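## Task

Move the black-handled espresso tamper onto the top of the wooden shelf beside arm1, the bearing race driver onto the top of the desk beside arm2, and the wooden pillar block onto the top of the desk beside arm3. Each must keep its present upright orientation, with its entire base resting on that top. Every other object must finish resting directly on the same furniture top it occupies now. The attempt fails if any object that started on a top ends up on the floor, or on a board beneath a top, with no gripper holding it. A placement that stays only because a robot is supporting it does not count. At the end, open the grippers and pull the arms away.

## Robot and tools

Robots: three identical i2rt Big YAM arms named arm1, arm2 and arm3. Each has six revolute joints, a two-finger gripper and a wrist camera. With joints 1 and 6 at zero and the hand level and pointing forward, the wrist camera rides above the hand and looks toward the fingertips. The hand can reach roughly 1.0 m from the joint1 axis. Two fixed room cameras, room_a and room_b, also watch the scene. Loose objects may occasionally get nudged by an outside disturbance.

Frames: one shared scene frame with its origin on the floor and +z up. "hand" is the point halfway between the fingertips (URDF link pinch). The hand's z axis runs along the fingers, and the fingers open and close along its y axis. Hand poses depend on each arm's real foot pose, which is never printed.

execute_actions(actions, cameras): actions is a list containing one action or none. An action is an object keyed by arm name; each arm entry holds "joints", a map from joint name to an absolute target (not an offset). Names and ranges: joint1_rad -2.879 to 2.879 (rotates the whole arm about its foot; positive is counter-clockwise seen from above; 0 faces the way the foot faces); joint2_rad 0 to 3.141 (shoulder; 0 means upper arm pointing back, about level; increasing raises it then swings it forward); joint3_rad 0 to 3.019 (elbow; 0 folds the forearm onto the upper arm, increasing opens it); joint4_rad -1.692 to 1.57 (hand pitch; positive tips fingers up); joint5_rad -1.57 to 1.57 (sideways hand swing; positive toward the arm's right); joint6_rad -2.094 to 2.094 (hand roll; positive is clockwise viewed from behind the hand); gripper_m 0 to 0.093, the fingertip gap in metres. Angles are radians. Tolerances for counting a joint as arrived: ±0.045, ±0.14, ±0.09, ±0.055, ±0.03, ±0.035 rad and ±0.003 m. All motions in an action begin together but may finish at different times, and each joint moves at its own speed, so the hand can sweep a wide arc. An action lasts at most 15 s. Omitted joints or arms may still be driving toward earlier targets. An unknown key or out-of-range number rejects the entire call and nothing moves. cameras lists which images to return (arm1_cam_wrist, arm2_cam_wrist, arm3_cam_wrist, room_a, room_b, or all); omitted, null or ["all"] gives all, [] gives none. The "pictures" line gives image order. An empty actions list just reports state and images.

wait(seconds): 0 to 10 s with no new commands; returns state and images. zoom_image(camera, region): region [x0, y0, x1, y1] in pixels of that camera's latest full image, top-left origin, at most 504 by 504. Wrist images are 616x616 fisheye; room images are 672x504. read_manual(section) returns only licence text. finished_scene(scene) ends scene 1 or 2 irreversibly and reports success; the next scene's task arrives in its result. Replying without any tool call ends all remaining scenes. If resuming from a summary, first send an empty execute_actions to learn the current scene.

Result lines: joint_positions gives current readings; gripper_m equals joint7 plus joint8. joint_status tells how each commanded motion ended. off_target: stopped short and may still be pushing. contact_stop or time_out: the joint now holds where it stopped, though a timed-out joint may keep pushing toward its target or a point within 0.375, 0.375, 0.113, 0.225, 0.075, 0.3 rad (joints 1 to 6) of its position, and will move there if freed. not_followed, with a cause line: a safety check blocked that arm's joint targets (the gripper part still runs), and the arm may retry them with later actions until it gets acceptable targets. on_its_own lists what the robot is doing that you didn't command; "held at" is the held target, not the position. To relieve a push, command the joint's reported position. Very small target changes may produce no motion. A joint carrying a load may sag. If a call reports a stop, later motion and finish calls in the same reply are skipped.

Hazards: the arms do not halt on contact and can press hard. A hard squeeze between two robots fails and ends the run; hard collisions may too. No state line reports robot-robot contact, and the self/inter-arm check can react late and ignores fingers, gripper housings and wrist cameras. Arms act independently. Sustained pushing or holding loads heats motors: MOTOR HOT appears from 85 °C; at 100 °C the arm and its gripper go limp and fall (OVER-TEMPERATURE FAULT; joints show limit_stop_at_motor_heat, so resend targets). Heat partly carries into scene 2. Grip force is about 50 to 62 N per pad, lower on some grippers. The robot keeps its last command while you think. Avoid drops, slips, slams and knocking anything off a top, and finish with grippers open and arms clear.

Each tool is called after "Request:" by a JSON object that holds its "api" and its "payload", one argument or row to a line.

## Session

Request:
{"api": "execute_actions", "payload": {
  "actions": []
}}

Scene clock: 0.00 s.
Motor temperatures (°C, as the motors report them): arm1=[32 33 30 34 33 31] | arm2=[33 34 31 31 34 32] | arm3=[34 33 35 32 35 33]
arm1.joint_positions: joint1_rad=-0.276 joint2_rad=+0.458 joint3_rad=+1.563 joint4_rad=-1.204 joint5_rad=-0.268 joint6_rad=-0.113 gripper_m=+0.094
arm1.joint_status: not commanded
arm1.hand: x=-0.3742 y=-1.3506 z=+1.6425 quat_wxyz=(-0.671, +0.065, -0.738, +0.008) (m; scene frame)
arm2.joint_positions: joint1_rad=+0.486 joint2_rad=+0.567 joint3_rad=+1.370 joint4_rad=-1.599 joint5_rad=-0.284 joint6_rad=+0.552 gripper_m=+0.095
arm2.joint_status: not commanded
arm2.hand: x=+0.4591 y=+1.4371 z=+1.3189 quat_wxyz=(-0.345, -0.310, -0.866, -0.186) (m; scene frame)
arm3.joint_positions: joint1_rad=-0.444 joint2_rad=+0.519 joint3_rad=+1.560 joint4_rad=-1.491 joint5_rad=-0.022 joint6_rad=+0.206 gripper_m=+0.094
arm3.joint_status: not commanded
arm3.hand: x=+0.2414 y=+0.0845 z=+1.4846 quat_wxyz=(-0.351, +0.502, -0.682, -0.400) (m; scene frame)
pictures: arm1_cam_wrist, arm2_cam_wrist, arm3_cam_wrist, room_a, room_b
Images, in order (width x height): arm1_cam_wrist 616x616, arm2_cam_wrist 616x616, arm3_cam_wrist 616x616, room_a 672x504, room_b 672x504.

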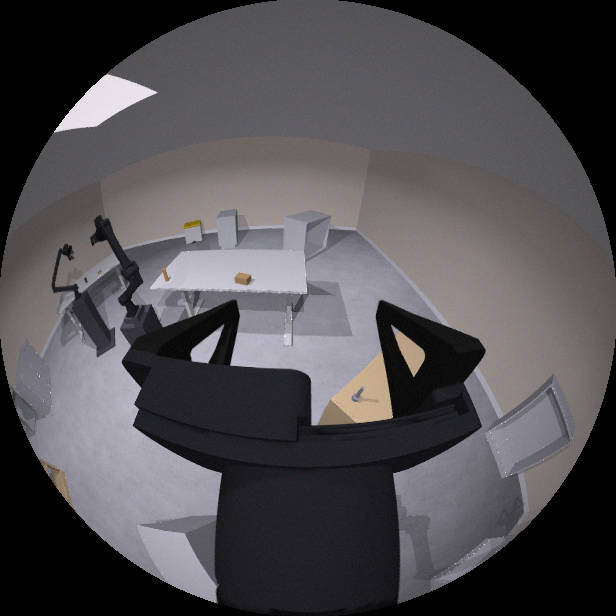

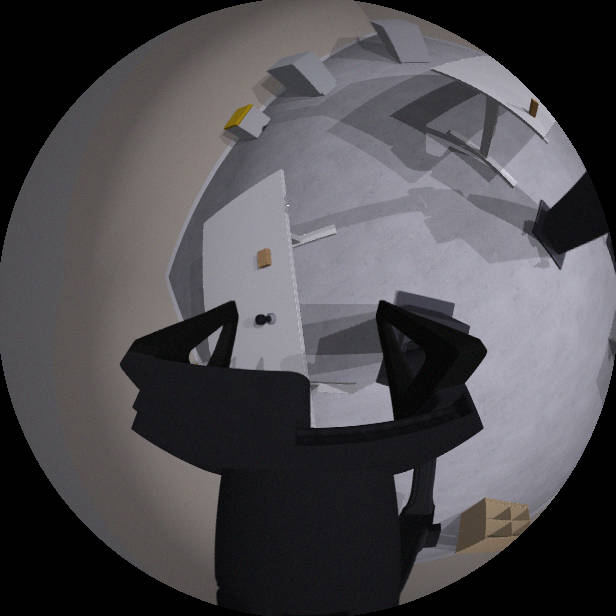

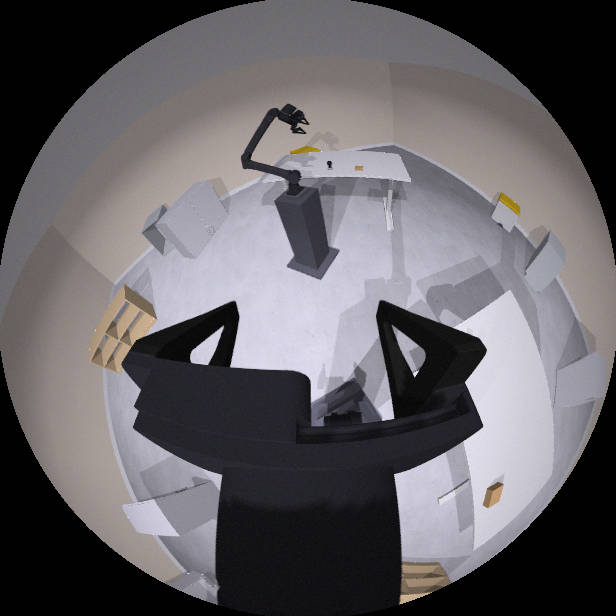

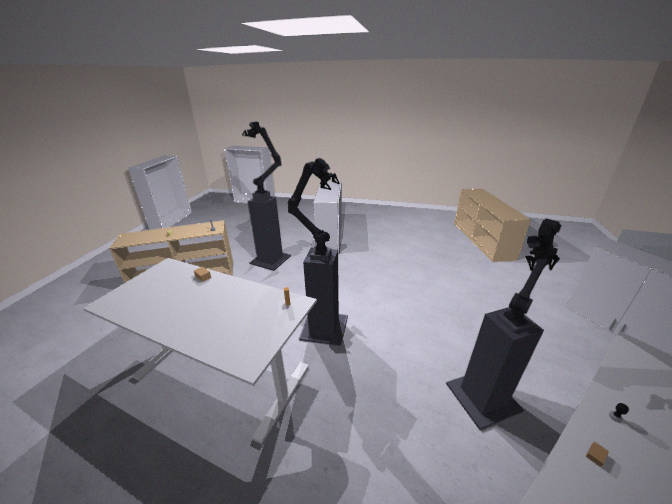

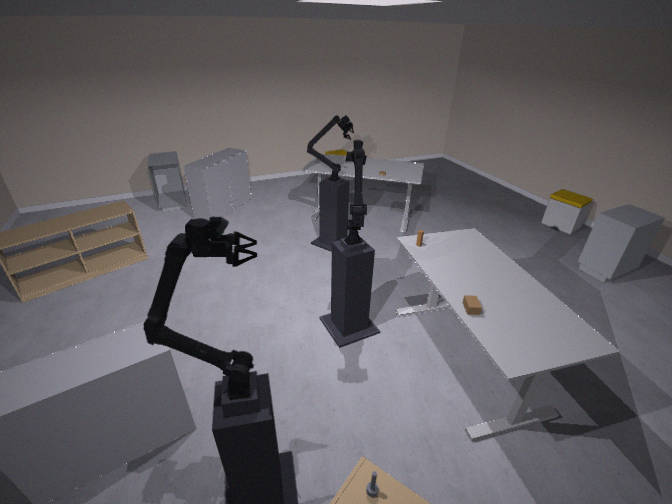

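Request:
{"api": "execute_actions", "payload": {
  "actions": [
    {"arm1":{"joints":{"joint1_rad":-0.7,"joint2_rad":1.3,"joint3_rad":1.3,"joint4_rad":-1.1,"joint5_rad":0,"joint6_rad":0}},"arm2":{"joints":{"joint1_rad":1.0,"joint2_rad":1.3,"joint3_rad":1.3,"joint4_rad":-1.1,"joint5_rad":0,"joint6_rad":0}}}
  ]
}}

Request:
{"api": "zoom_image", "payload": {
  "camera": "room_a",
  "region": [560,370,672,480]
}}

Request:
{"api": "zoom_image", "payload": {
  "camera": "room_b",
  "region": [320,430,440,504]
}}

Scene clock: 2.57 s.
Motor temperatures (°C, as the motors report them): arm1=[32 33 31 34 33 31] | arm2=[33 34 31 31 34 32] | arm3=[34 33 35 32 35 33]
arm1.joint_positions: joint1_rad=-0.695 joint2_rad=+1.312 joint3_rad=+1.280 joint4_rad=-1.112 joint5_rad=-0.003 joint6_rad=-0.009 gripper_m=+0.094
arm1.joint_status: all done
arm1.hand: x=-0.1157 y=-1.6482 z=+1.2475 quat_wxyz=(-0.203, -0.288, -0.933, +0.069) (m; scene frame)
arm2.joint_positions: joint1_rad=+1.005 joint2_rad=+1.302 joint3_rad=+1.304 joint4_rad=-1.114 joint5_rad=-0.003 joint6_rad=+0.014 gripper_m=+0.095
arm2.joint_status: all done
arm2.hand: x=+0.7394 y=+1.5611 z=+1.1155 quat_wxyz=(-0.220, +0.124, -0.967, -0.036) (m; scene frame)
arm3.joint_positions: joint1_rad=-0.444 joint2_rad=+0.519 joint3_rad=+1.560 joint4_rad=-1.491 joint5_rad=-0.022 joint6_rad=+0.206 gripper_m=+0.094
arm3.joint_status: not commanded
arm3.hand: x=+0.2414 y=+0.0845 z=+1.4846 quat_wxyz=(-0.351, +0.502, -0.682, -0.400) (m; scene frame)
pictures: arm1_cam_wrist, arm2_cam_wrist, arm3_cam_wrist, room_a, room_b
Images, in order (width x height): arm1_cam_wrist 616x616, arm2_cam_wrist 616x616, arm3_cam_wrist 616x616, room_a 672x504, room_b 672x504.

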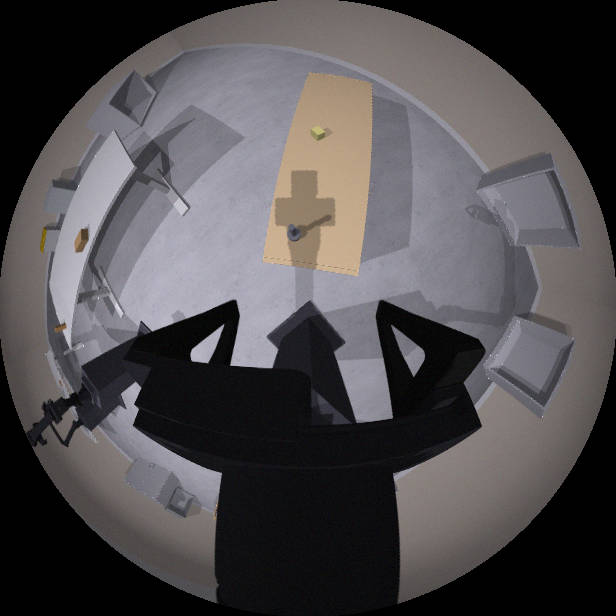

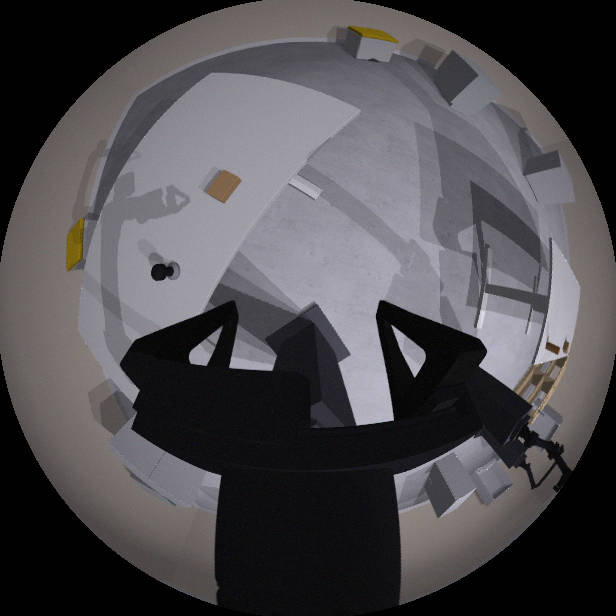

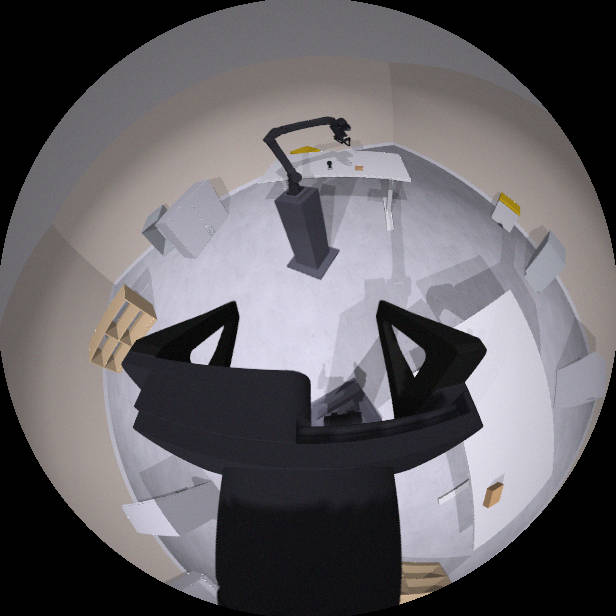

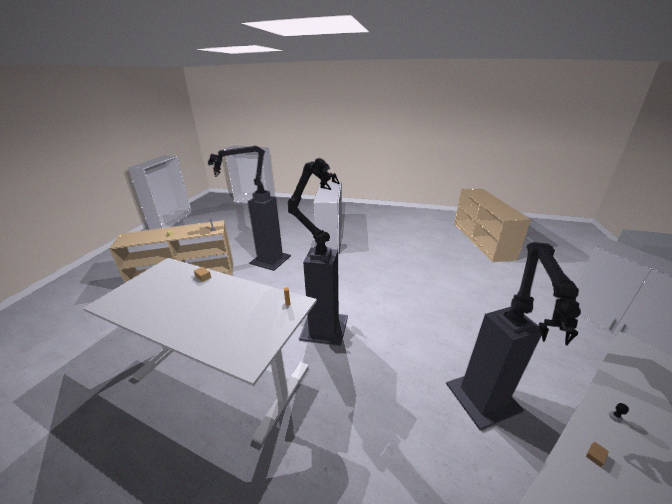

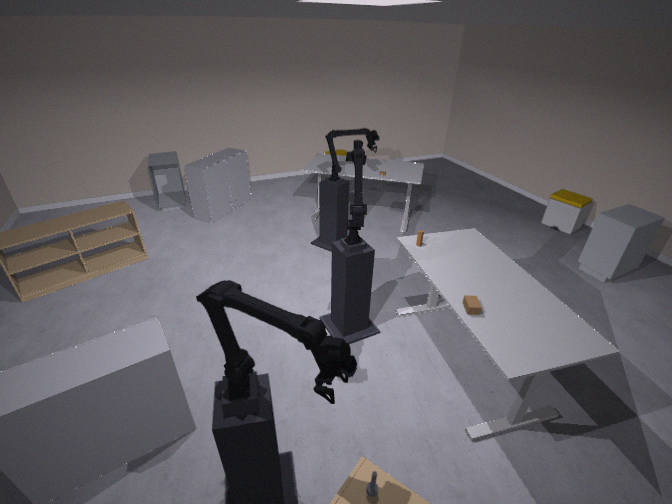

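Region (560, 370, 672, 480) of room_a's 672x504 image, scaled by 4.500, with more detail than that image has; it fills the top 495 rows of this view, and the rest is white.

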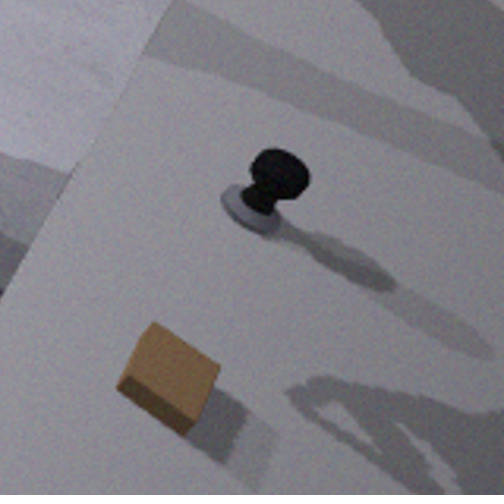

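Region (320, 430, 440, 504) of room_b's 672x504 image, scaled by 4.200, with more detail than that image has; it fills the top 311 rows of this view, and the rest is white.

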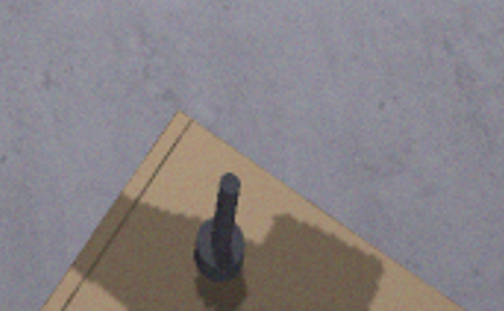

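Request:
{"api": "execute_actions", "payload": {
  "actions": [
    {"arm1":{"joints":{"joint1_rad":-0.6,"joint2_rad":2.033,"joint3_rad":0.615,"joint4_rad":0.618}},"arm2":{"joints":{"joint1_rad":1.72,"joint2_rad":1.5,"joint3_rad":0.85,"joint4_rad":-0.15}}}
  ]
}}

Scene clock: 4.87 s.
Motor temperatures (°C, as the motors report them): arm1=[32 33 31 34 33 31] | arm2=[33 34 31 31 34 32] | arm3=[34 33 36 32 35 33]
arm1.joint_positions: joint1_rad=-0.597 joint2_rad=+2.045 joint3_rad=+0.606 joint4_rad=+0.597 joint5_rad=-0.002 joint6_rad=-0.008 gripper_m=+0.094
arm1.joint_status: all done
arm1.hand: x=-0.0966 y=-1.6121 z=+0.8430 quat_wxyz=(-0.345, -0.231, -0.905, +0.097) (m; scene frame)
arm2.joint_positions: joint1_rad=+1.723 joint2_rad=+1.496 joint3_rad=+0.859 joint4_rad=-0.166 joint5_rad=+0.000 joint6_rad=+0.012 gripper_m=+0.095
arm2.joint_status: all done
arm2.hand: x=+0.5743 y=+1.8843 z=+0.9329 quat_wxyz=(-0.325, +0.433, -0.820, -0.183) (m; scene frame)
arm3.joint_positions: joint1_rad=-0.444 joint2_rad=+0.519 joint3_rad=+1.560 joint4_rad=-1.491 joint5_rad=-0.022 joint6_rad=+0.206 gripper_m=+0.094
arm3.joint_status: not commanded
arm3.hand: x=+0.2414 y=+0.0845 z=+1.4846 quat_wxyz=(-0.351, +0.502, -0.682, -0.400) (m; scene frame)
pictures: arm1_cam_wrist, arm2_cam_wrist, arm3_cam_wrist, room_a, room_b
Images, in order (width x height): arm1_cam_wrist 616x616, arm2_cam_wrist 616x616, arm3_cam_wrist 616x616, room_a 672x504, room_b 672x504.

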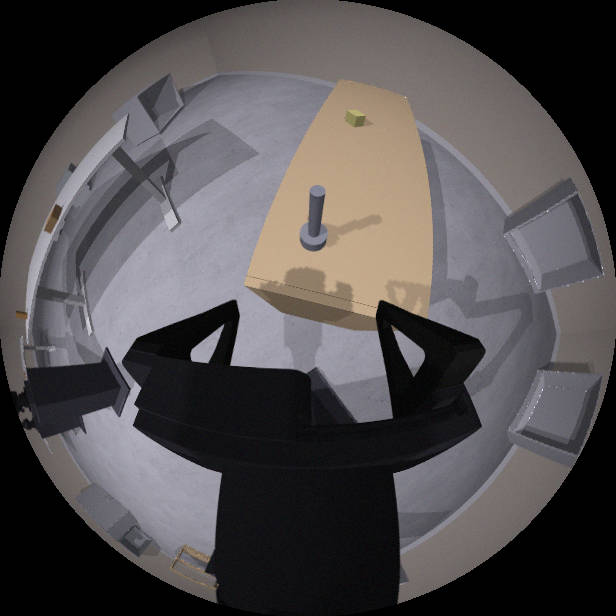

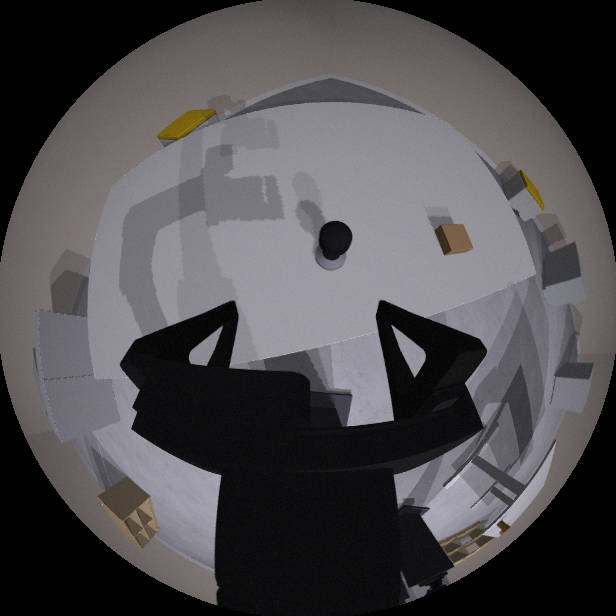

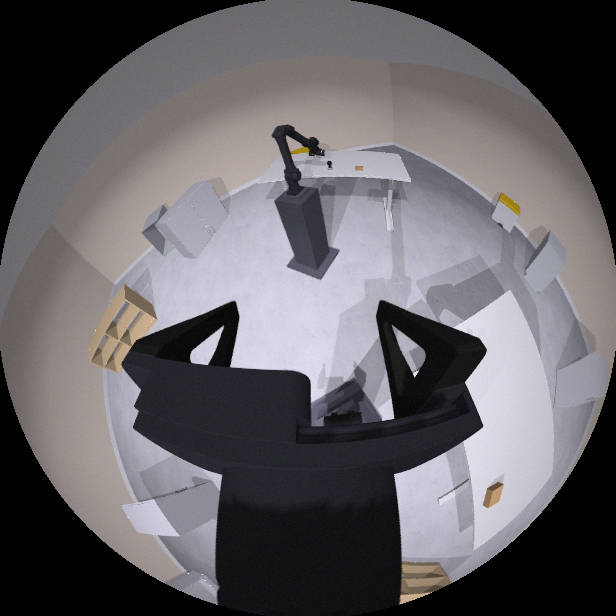

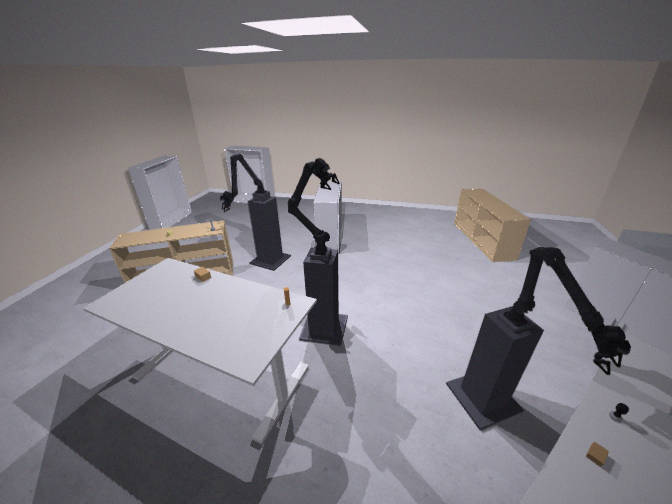

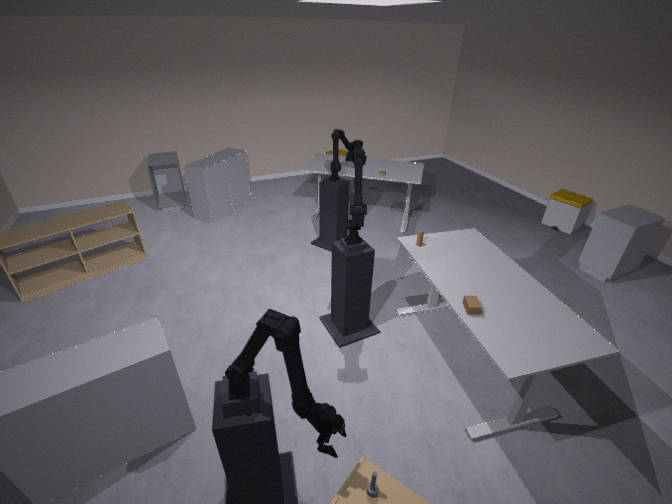

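Request:
{"api": "execute_actions", "payload": {
  "actions": [
    {"arm1":{"joints":{"joint1_rad":-0.615,"joint2_rad":2.16,"joint3_rad":0.84,"joint4_rad":0.55}},"arm2":{"joints":{"joint1_rad":1.66,"joint2_rad":1.685,"joint3_rad":0.883,"joint4_rad":0.01}}}
  ],
  "cameras": ["arm1_cam_wrist","arm2_cam_wrist","room_a","room_b"]
}}

Scene clock: 6.30 s.
Motor temperatures (°C, as the motors report them): arm1=[32 33 31 34 33 31] | arm2=[33 34 32 31 34 32] | arm3=[34 33 36 32 35 33]
arm1.joint_positions: joint1_rad=-0.600 joint2_rad=+2.170 joint3_rad=+0.827 joint4_rad=+0.558 joint5_rad=-0.002 joint6_rad=-0.008 gripper_m=+0.094
arm1.joint_status: all done
arm1.hand: x=-0.0257 y=-1.6540 z=+0.8277 quat_wxyz=(-0.370, -0.229, -0.894, +0.104) (m; scene frame)
arm2.joint_positions: joint1_rad=+1.657 joint2_rad=+1.688 joint3_rad=+0.859 joint4_rad=-0.005 joint5_rad=+0.000 joint6_rad=+0.012 gripper_m=+0.095
arm2.joint_status: all done
arm2.hand: x=+0.6133 y=+1.8782 z=+0.8586 quat_wxyz=(-0.318, +0.409, -0.839, -0.166) (m; scene frame)
arm3.joint_positions: joint1_rad=-0.444 joint2_rad=+0.519 joint3_rad=+1.560 joint4_rad=-1.491 joint5_rad=-0.022 joint6_rad=+0.206 gripper_m=+0.094
arm3.joint_status: not commanded
arm3.hand: x=+0.2414 y=+0.0845 z=+1.4846 quat_wxyz=(-0.351, +0.502, -0.682, -0.400) (m; scene frame)
pictures: arm1_cam_wrist, arm2_cam_wrist, room_a, room_b
Images, in order (width x height): arm1_cam_wrist 616x616, arm2_cam_wrist 616x616, room_a 672x504, room_b 672x504.

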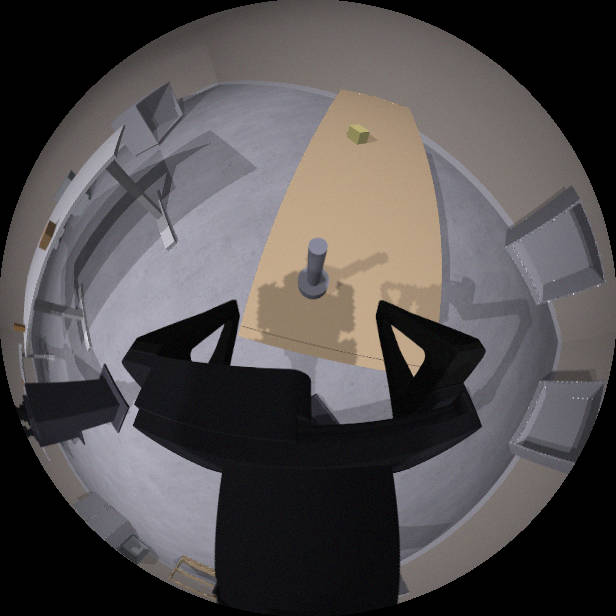

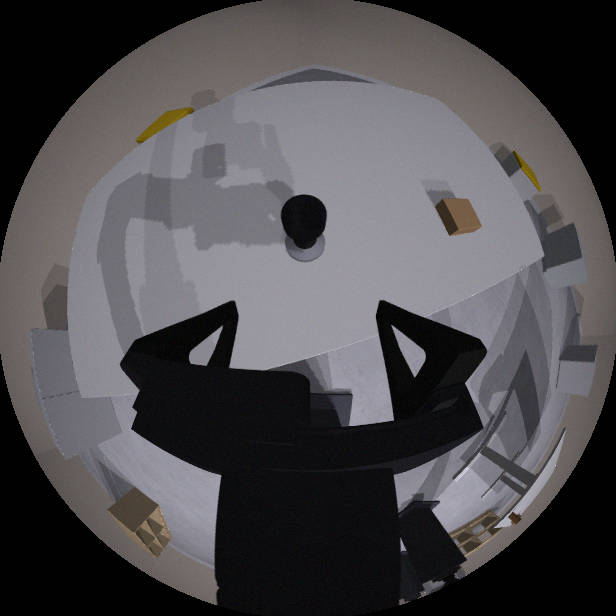

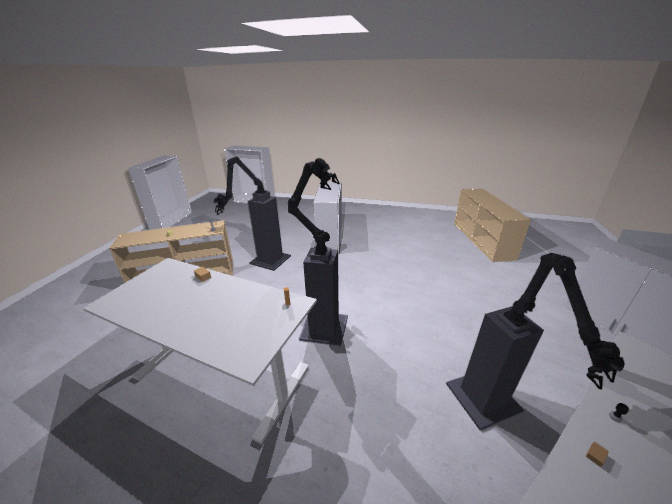

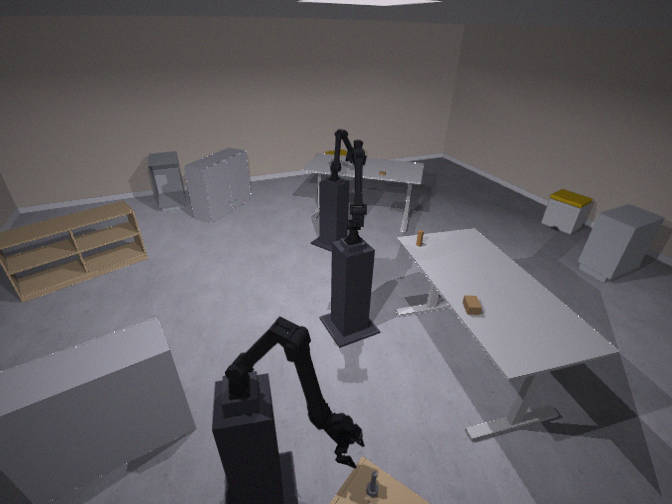

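Request:
{"api": "execute_actions", "payload": {
  "actions": [
    {"arm1":{"joints":{"joint1_rad":-0.635,"joint2_rad":2.48,"joint3_rad":1.145,"joint4_rad":0.56}},"arm2":{"joints":{"joint2_rad":1.865,"joint3_rad":1.045,"joint4_rad":0.045}}}
  ],
  "cameras": ["arm1_cam_wrist","arm2_cam_wrist","room_a","room_b"]
}}

Scene clock: 7.77 s.
Motor temperatures (°C, as the motors report them): arm1=[32 33 31 34 33 31] | arm2=[33 34 32 31 34 32] | arm3=[34 33 36 32 35 33]
arm1.joint_positions: joint1_rad=-0.626 joint2_rad=+2.497 joint3_rad=+1.122 joint4_rad=+0.558 joint5_rad=-0.002 joint6_rad=-0.008 gripper_m=+0.094
arm1.joint_status: all done
arm1.hand: x=+0.0152 y=-1.6969 z=+0.7192 quat_wxyz=(-0.355, -0.243, -0.897, +0.105) (m; scene frame)
arm2.joint_positions: joint1_rad=+1.657 joint2_rad=+1.861 joint3_rad=+1.012 joint4_rad=+0.034 joint5_rad=+0.000 joint6_rad=+0.012 gripper_m=+0.095
arm2.joint_status: all done
arm2.hand: x=+0.6491 y=+1.9258 z=+0.8320 quat_wxyz=(-0.326, +0.407, -0.836, -0.170) (m; scene frame)
arm3.joint_positions: joint1_rad=-0.444 joint2_rad=+0.519 joint3_rad=+1.560 joint4_rad=-1.491 joint5_rad=-0.022 joint6_rad=+0.206 gripper_m=+0.094
arm3.joint_status: not commanded
arm3.hand: x=+0.2414 y=+0.0845 z=+1.4846 quat_wxyz=(-0.351, +0.502, -0.682, -0.400) (m; scene frame)
pictures: arm1_cam_wrist, arm2_cam_wrist, room_a, room_b
Images, in order (width x height): arm1_cam_wrist 616x616, arm2_cam_wrist 616x616, room_a 672x504, room_b 672x504.

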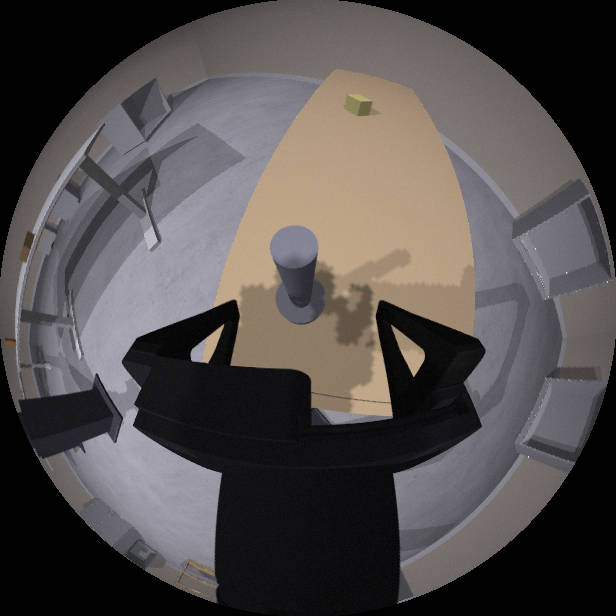

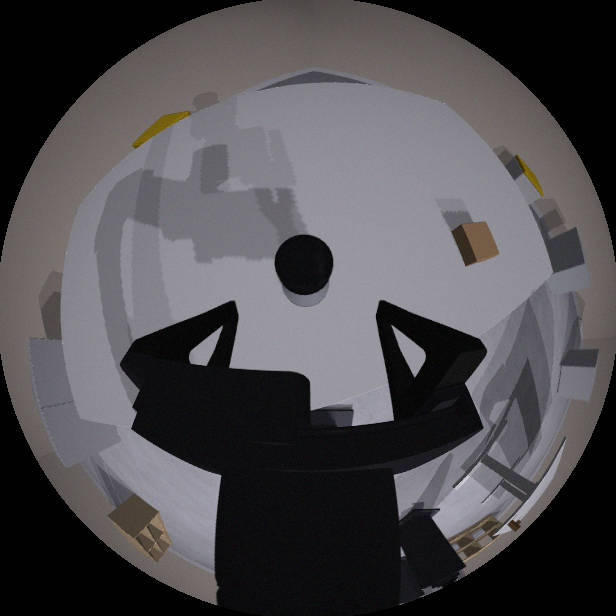

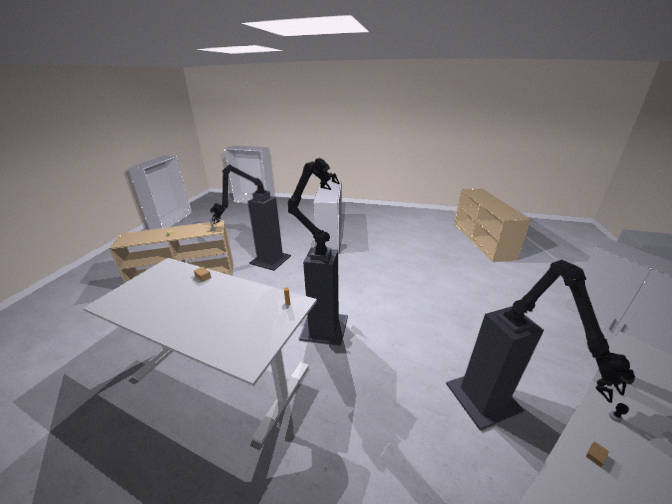

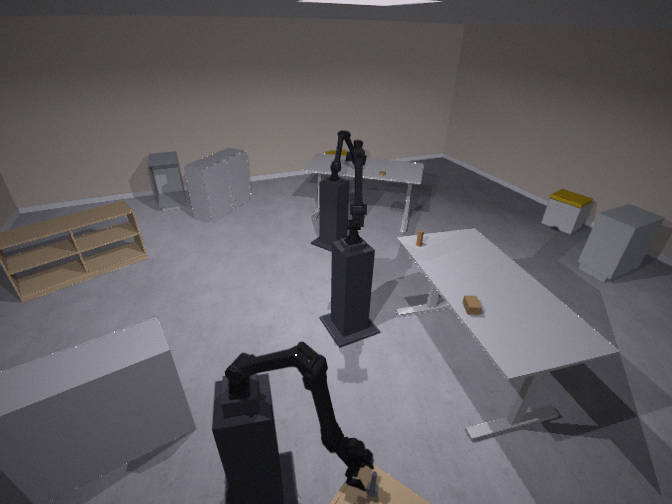

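Request:
{"api": "execute_actions", "payload": {
  "actions": [
    {"arm1":{"joints":{"joint1_rad":-0.60,"joint3_rad":1.205}},"arm2":{"joints":{"joint2_rad":1.995,"joint3_rad":1.145,"joint4_rad":0.085}}}
  ],
  "cameras": ["arm1_cam_wrist","arm2_cam_wrist","room_a"]
}}

Request:
{"api": "zoom_image", "payload": {
  "camera": "room_a",
  "region": [560,340,672,450]
}}

Scene clock: 8.93 s.
Motor temperatures (°C, as the motors report them): arm1=[32 34 31 34 33 31] | arm2=[33 34 32 31 34 32] | arm3=[34 33 37 32 35 33]
arm1.joint_positions: joint1_rad=-0.611 joint2_rad=+2.493 joint3_rad=+1.188 joint4_rad=+0.558 joint5_rad=-0.002 joint6_rad=-0.008 gripper_m=+0.094
arm1.joint_status: all done
arm1.hand: x=+0.0520 y=-1.7075 z=+0.7387 quat_wxyz=(-0.387, -0.232, -0.886, +0.111) (m; scene frame)
arm2.joint_positions: joint1_rad=+1.657 joint2_rad=+1.988 joint3_rad=+1.115 joint4_rad=+0.074 joint5_rad=+0.000 joint6_rad=+0.012 gripper_m=+0.095
arm2.joint_status: all done
arm2.hand: x=+0.6717 y=+1.9561 z=+0.8034 quat_wxyz=(-0.332, +0.406, -0.834, -0.173) (m; scene frame)
arm3.joint_positions: joint1_rad=-0.444 joint2_rad=+0.519 joint3_rad=+1.560 joint4_rad=-1.491 joint5_rad=-0.022 joint6_rad=+0.206 gripper_m=+0.094
arm3.joint_status: not commanded
arm3.hand: x=+0.2414 y=+0.0845 z=+1.4846 quat_wxyz=(-0.351, +0.502, -0.682, -0.400) (m; scene frame)
pictures: arm1_cam_wrist, arm2_cam_wrist, room_a
Images, in order (width x height): arm1_cam_wrist 616x616, arm2_cam_wrist 616x616, room_a 672x504.

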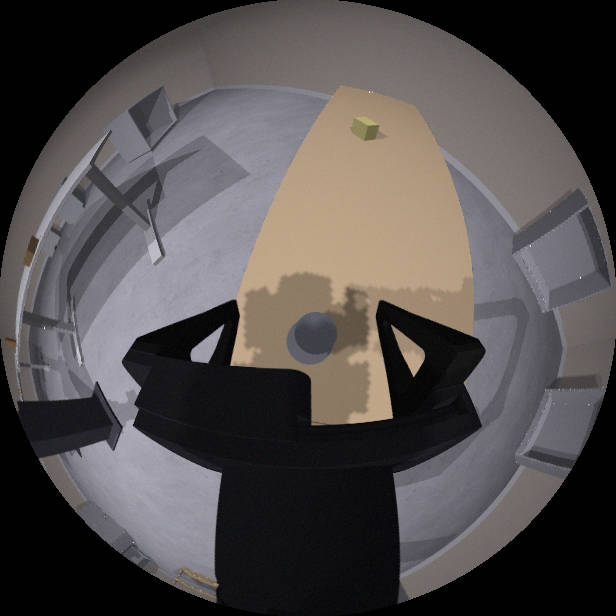

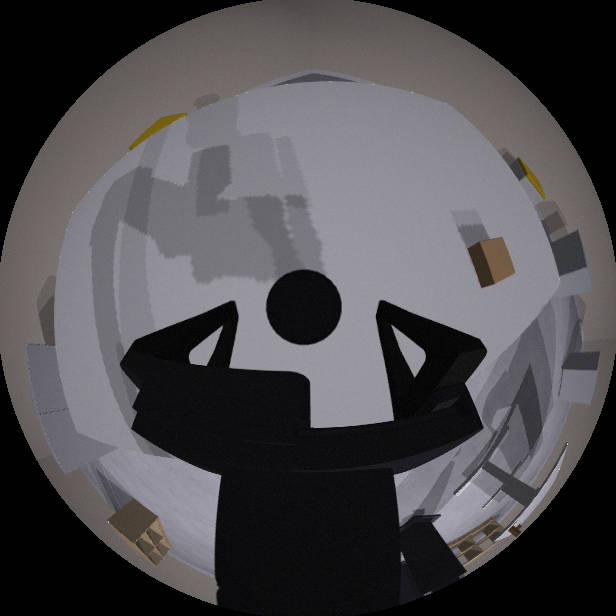

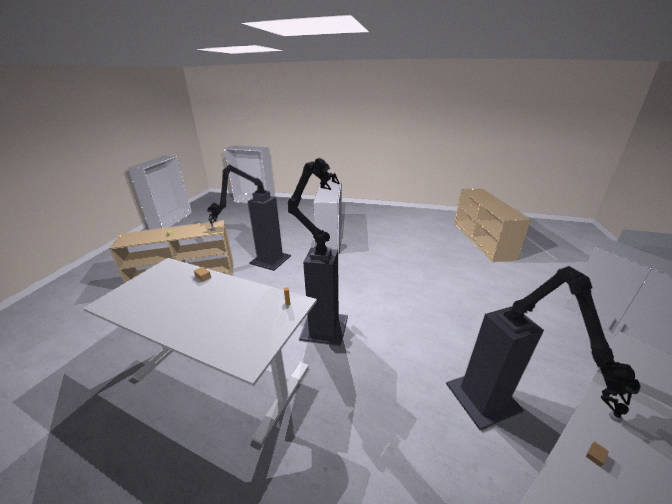

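Region (560, 340, 672, 450) of room_a's 672x504 image, scaled by 4.500, with more detail than that image has; it fills the top 495 rows of this view, and the rest is white.

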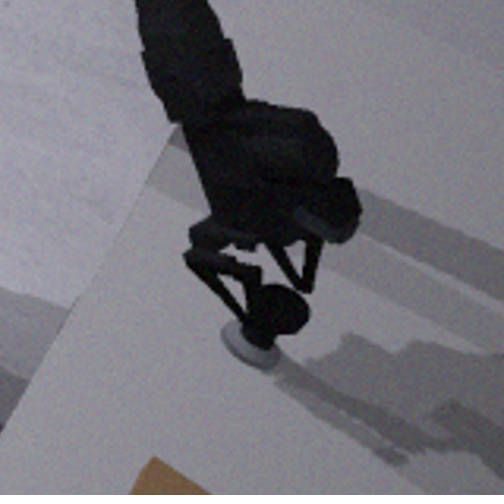

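Request:
{"api": "execute_actions", "payload": {
  "actions": [
    {"arm1":{"joints":{"gripper_m":0}},"arm2":{"joints":{"joint2_rad":2.035,"joint3_rad":1.185}}}
  ],
  "cameras": []
}}

Request:
{"api": "execute_actions", "payload": {
  "actions": [
    {"arm2":{"joints":{"gripper_m":0}}}
  ],
  "cameras": ["arm1_cam_wrist","arm2_cam_wrist"]
}}

Scene clock: 9.83 s.
Motor temperatures (°C, as the motors report them): arm1=[32 34 31 34 33 31] | arm2=[33 34 32 31 34 32] | arm3=[34 33 37 32 35 33]
arm1.joint_positions: joint1_rad=-0.610 joint2_rad=+2.493 joint3_rad=+1.188 joint4_rad=+0.558 joint5_rad=+0.000 joint6_rad=-0.005 gripper_m=+0.018
arm1.joint_status: gripper_m off_target (ended at +0.018, target +0.000)
arm1.hand: x=+0.0521 y=-1.7074 z=+0.7387 quat_wxyz=(-0.387, -0.234, -0.885, +0.111) (m; scene frame)
arm2.joint_positions: joint1_rad=+1.657 joint2_rad=+2.017 joint3_rad=+1.145 joint4_rad=+0.074 joint5_rad=+0.000 joint6_rad=+0.012 gripper_m=+0.095
arm2.joint_status: all done
arm2.hand: x=+0.6774 y=+1.9638 z=+0.7976 quat_wxyz=(-0.333, +0.406, -0.833, -0.173) (m; scene frame)
arm3.joint_positions: joint1_rad=-0.444 joint2_rad=+0.519 joint3_rad=+1.560 joint4_rad=-1.491 joint5_rad=-0.022 joint6_rad=+0.206 gripper_m=+0.094
arm3.joint_status: not commanded
arm3.hand: x=+0.2414 y=+0.0845 z=+1.4846 quat_wxyz=(-0.351, +0.502, -0.682, -0.400) (m; scene frame)
pictures: none
No camera images: the call's "cameras" was empty. Leave "cameras" out to get every camera's image.

Scene clock: 10.57 s.
Motor temperatures (°C, as the motors report them): arm1=[32 34 31 34 33 31] | arm2=[33 34 33 31 34 32] | arm3=[34 33 37 32 35 33]
arm1.joint_positions: joint1_rad=-0.610 joint2_rad=+2.493 joint3_rad=+1.188 joint4_rad=+0.558 joint5_rad=+0.000 joint6_rad=-0.005 gripper_m=+0.018
arm1.joint_status: not commanded
arm1.hand: x=+0.0521 y=-1.7074 z=+0.7387 quat_wxyz=(-0.387, -0.234, -0.885, +0.111) (m; scene frame)
arm2.joint_positions: joint1_rad=+1.657 joint2_rad=+2.017 joint3_rad=+1.145 joint4_rad=+0.074 joint5_rad=-0.001 joint6_rad=+0.010 gripper_m=+0.045
arm2.joint_status: gripper_m off_target (ended at +0.045, target +0.000)
arm2.hand: x=+0.6773 y=+1.9638 z=+0.7976 quat_wxyz=(-0.333, +0.406, -0.833, -0.173) (m; scene frame)
arm3.joint_positions: joint1_rad=-0.444 joint2_rad=+0.519 joint3_rad=+1.560 joint4_rad=-1.491 joint5_rad=-0.022 joint6_rad=+0.206 gripper_m=+0.094
arm3.joint_status: not commanded
arm3.hand: x=+0.2414 y=+0.0845 z=+1.4846 quat_wxyz=(-0.351, +0.502, -0.682, -0.400) (m; scene frame)
pictures: arm1_cam_wrist, arm2_cam_wrist
Images, in order (width x height): arm1_cam_wrist 616x616, arm2_cam_wrist 616x616.

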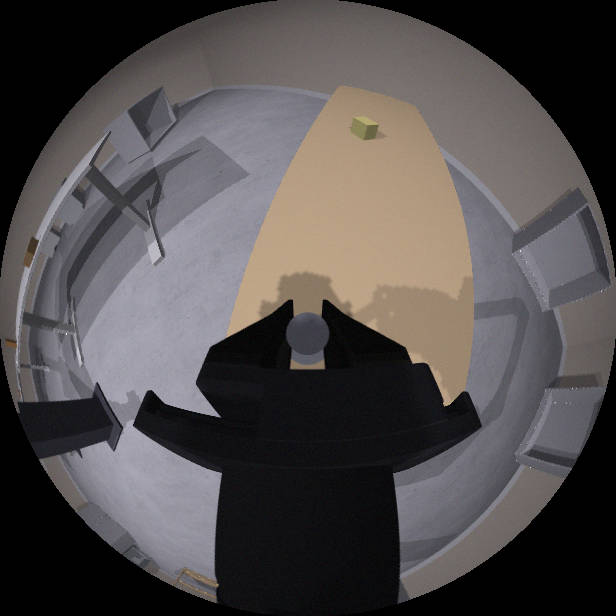

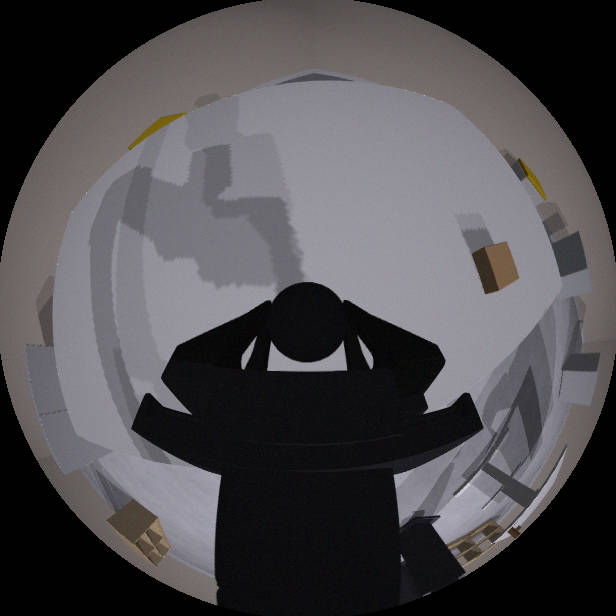

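Request:
{"api": "execute_actions", "payload": {
  "actions": [
    {"arm1":{"joints":{"joint2_rad":1.816,"joint3_rad":1.3,"joint4_rad":-0.23}},"arm2":{"joints":{"joint2_rad":1.7,"joint4_rad":-0.25}},"arm3":{"joints":{"joint1_rad":2.30,"joint5_rad":0,"joint6_rad":0}}}
  ],
  "cameras": []
}}

Request:
{"api": "execute_actions", "payload": {
  "actions": [
    {"arm1":{"joints":{"joint1_rad":0.98,"joint3_rad":1.49,"joint4_rad":-0.40}},"arm2":{"joints":{"joint1_rad":-0.874,"joint2_rad":1.778,"joint3_rad":1.85,"joint4_rad":-0.835}},"arm3":{"joints":{"joint2_rad":1.75,"joint3_rad":0.95,"joint4_rad":0.81}}}
  ]
}}

Scene clock: 13.27 s.
Motor temperatures (°C, as the motors report them): arm1=[32 35 32 34 33 31] | arm2=[33 35 33 31 34 32] | arm3=[34 33 37 33 35 33]
arm1.joint_positions: joint1_rad=-0.610 joint2_rad=+1.865 joint3_rad=+1.265 joint4_rad=-0.240 joint5_rad=+0.000 joint6_rad=-0.004 gripper_m=+0.018
arm1.joint_status: all done
arm1.hand: x=+0.0797 y=-1.7191 z=+1.0439 quat_wxyz=(-0.345, -0.239, -0.902, +0.100) (m; scene frame)
arm2.joint_positions: joint1_rad=+1.657 joint2_rad=+1.714 joint3_rad=+1.145 joint4_rad=-0.254 joint5_rad=-0.001 joint6_rad=+0.010 gripper_m=+0.045
arm2.joint_status: all done
arm2.hand: x=+0.6595 y=+1.9380 z=+0.9327 quat_wxyz=(-0.323, +0.409, -0.837, -0.168) (m; scene frame)
arm3.joint_positions: joint1_rad=+2.290 joint2_rad=+0.519 joint3_rad=+1.560 joint4_rad=-1.491 joint5_rad=-0.002 joint6_rad=+0.008 gripper_m=+0.094
arm3.joint_status: all done
arm3.hand: x=+0.1591 y=-0.1787 z=+1.4845 quat_wxyz=(+0.270, +0.734, +0.423, -0.458) (m; scene frame)
pictures: none
No camera images: the call's "cameras" was empty. Leave "cameras" out to get every camera's image.

Scene clock: 15.87 s.
Motor temperatures (°C, as the motors report them): arm1=[32 35 33 34 33 31] | arm2=[34 35 34 31 34 32] | arm3=[34 33 37 33 35 33]
arm1.joint_positions: joint1_rad=+0.992 joint2_rad=+1.865 joint3_rad=+1.440 joint4_rad=-0.404 joint5_rad=-0.004 joint6_rad=-0.004 gripper_m=+0.018
arm1.joint_status: all done
arm1.hand: x=-0.1672 y=-0.7526 z=+1.0927 quat_wxyz=(-0.307, +0.481, -0.801, -0.183) (m; scene frame)
arm2.joint_positions: joint1_rad=-0.871 joint2_rad=+1.809 joint3_rad=+1.806 joint4_rad=-0.835 joint5_rad=+0.001 joint6_rad=+0.010 gripper_m=+0.045
arm2.joint_status: all done
arm2.hand: x=+0.2527 y=+0.7107 z=+1.1217 quat_wxyz=(-0.245, -0.674, -0.647, +0.259) (m; scene frame)
arm3.joint_positions: joint1_rad=+2.290 joint2_rad=+1.730 joint3_rad=+0.941 joint4_rad=+0.794 joint5_rad=-0.002 joint6_rad=+0.008 gripper_m=+0.094
arm3.joint_status: all done
arm3.hand: x=-0.0996 y=-0.6332 z=+1.1077 quat_wxyz=(+0.359, +0.611, +0.353, -0.611) (m; scene frame)
pictures: arm1_cam_wrist, arm2_cam_wrist, arm3_cam_wrist, room_a, room_b
Images, in order (width x height): arm1_cam_wrist 616x616, arm2_cam_wrist 616x616, arm3_cam_wrist 616x616, room_a 672x504, room_b 672x504.

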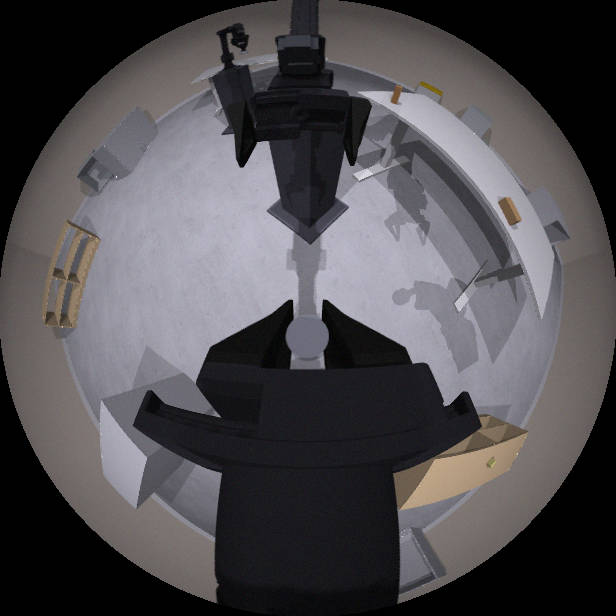

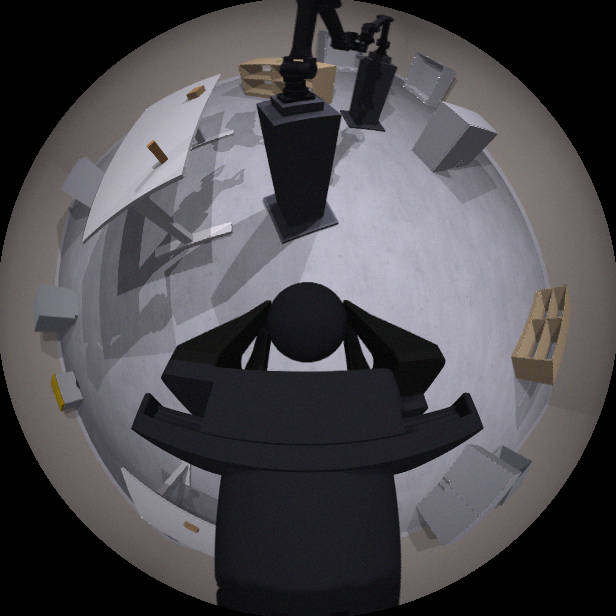

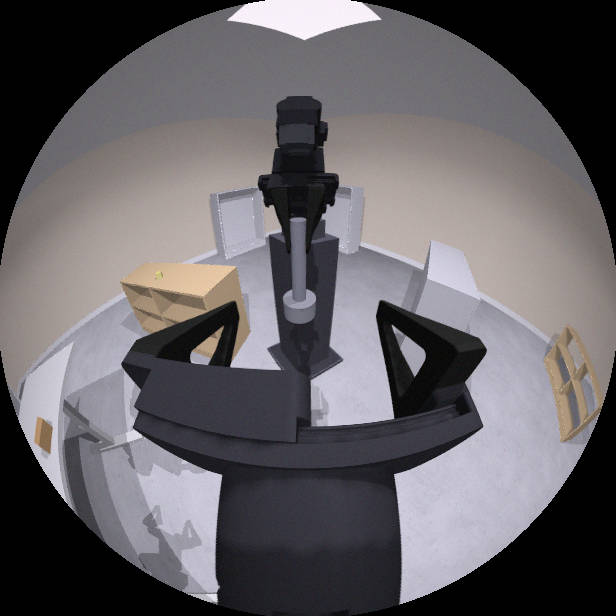

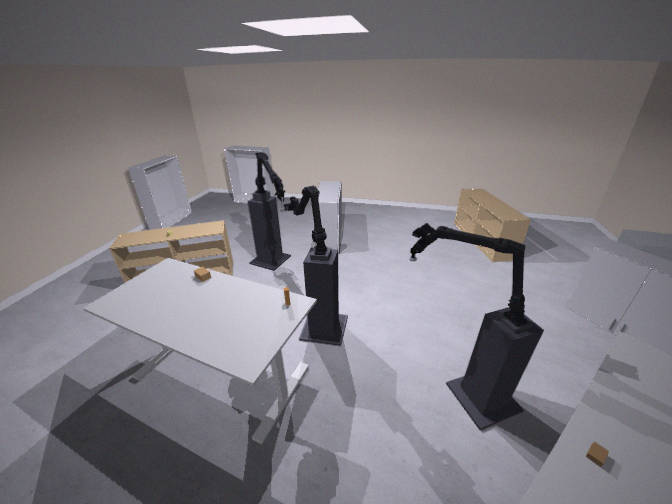

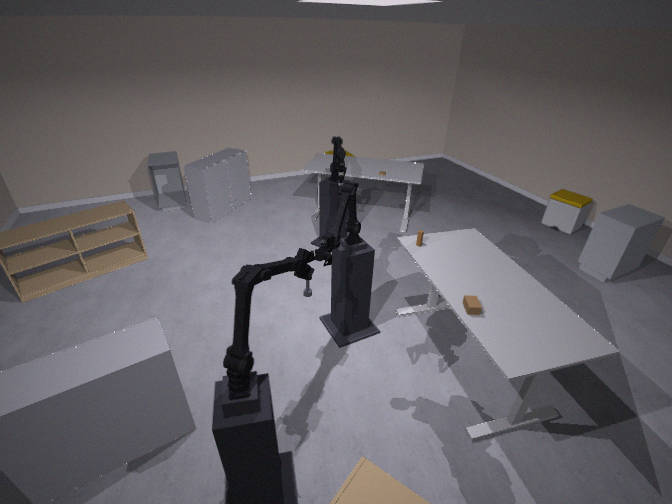

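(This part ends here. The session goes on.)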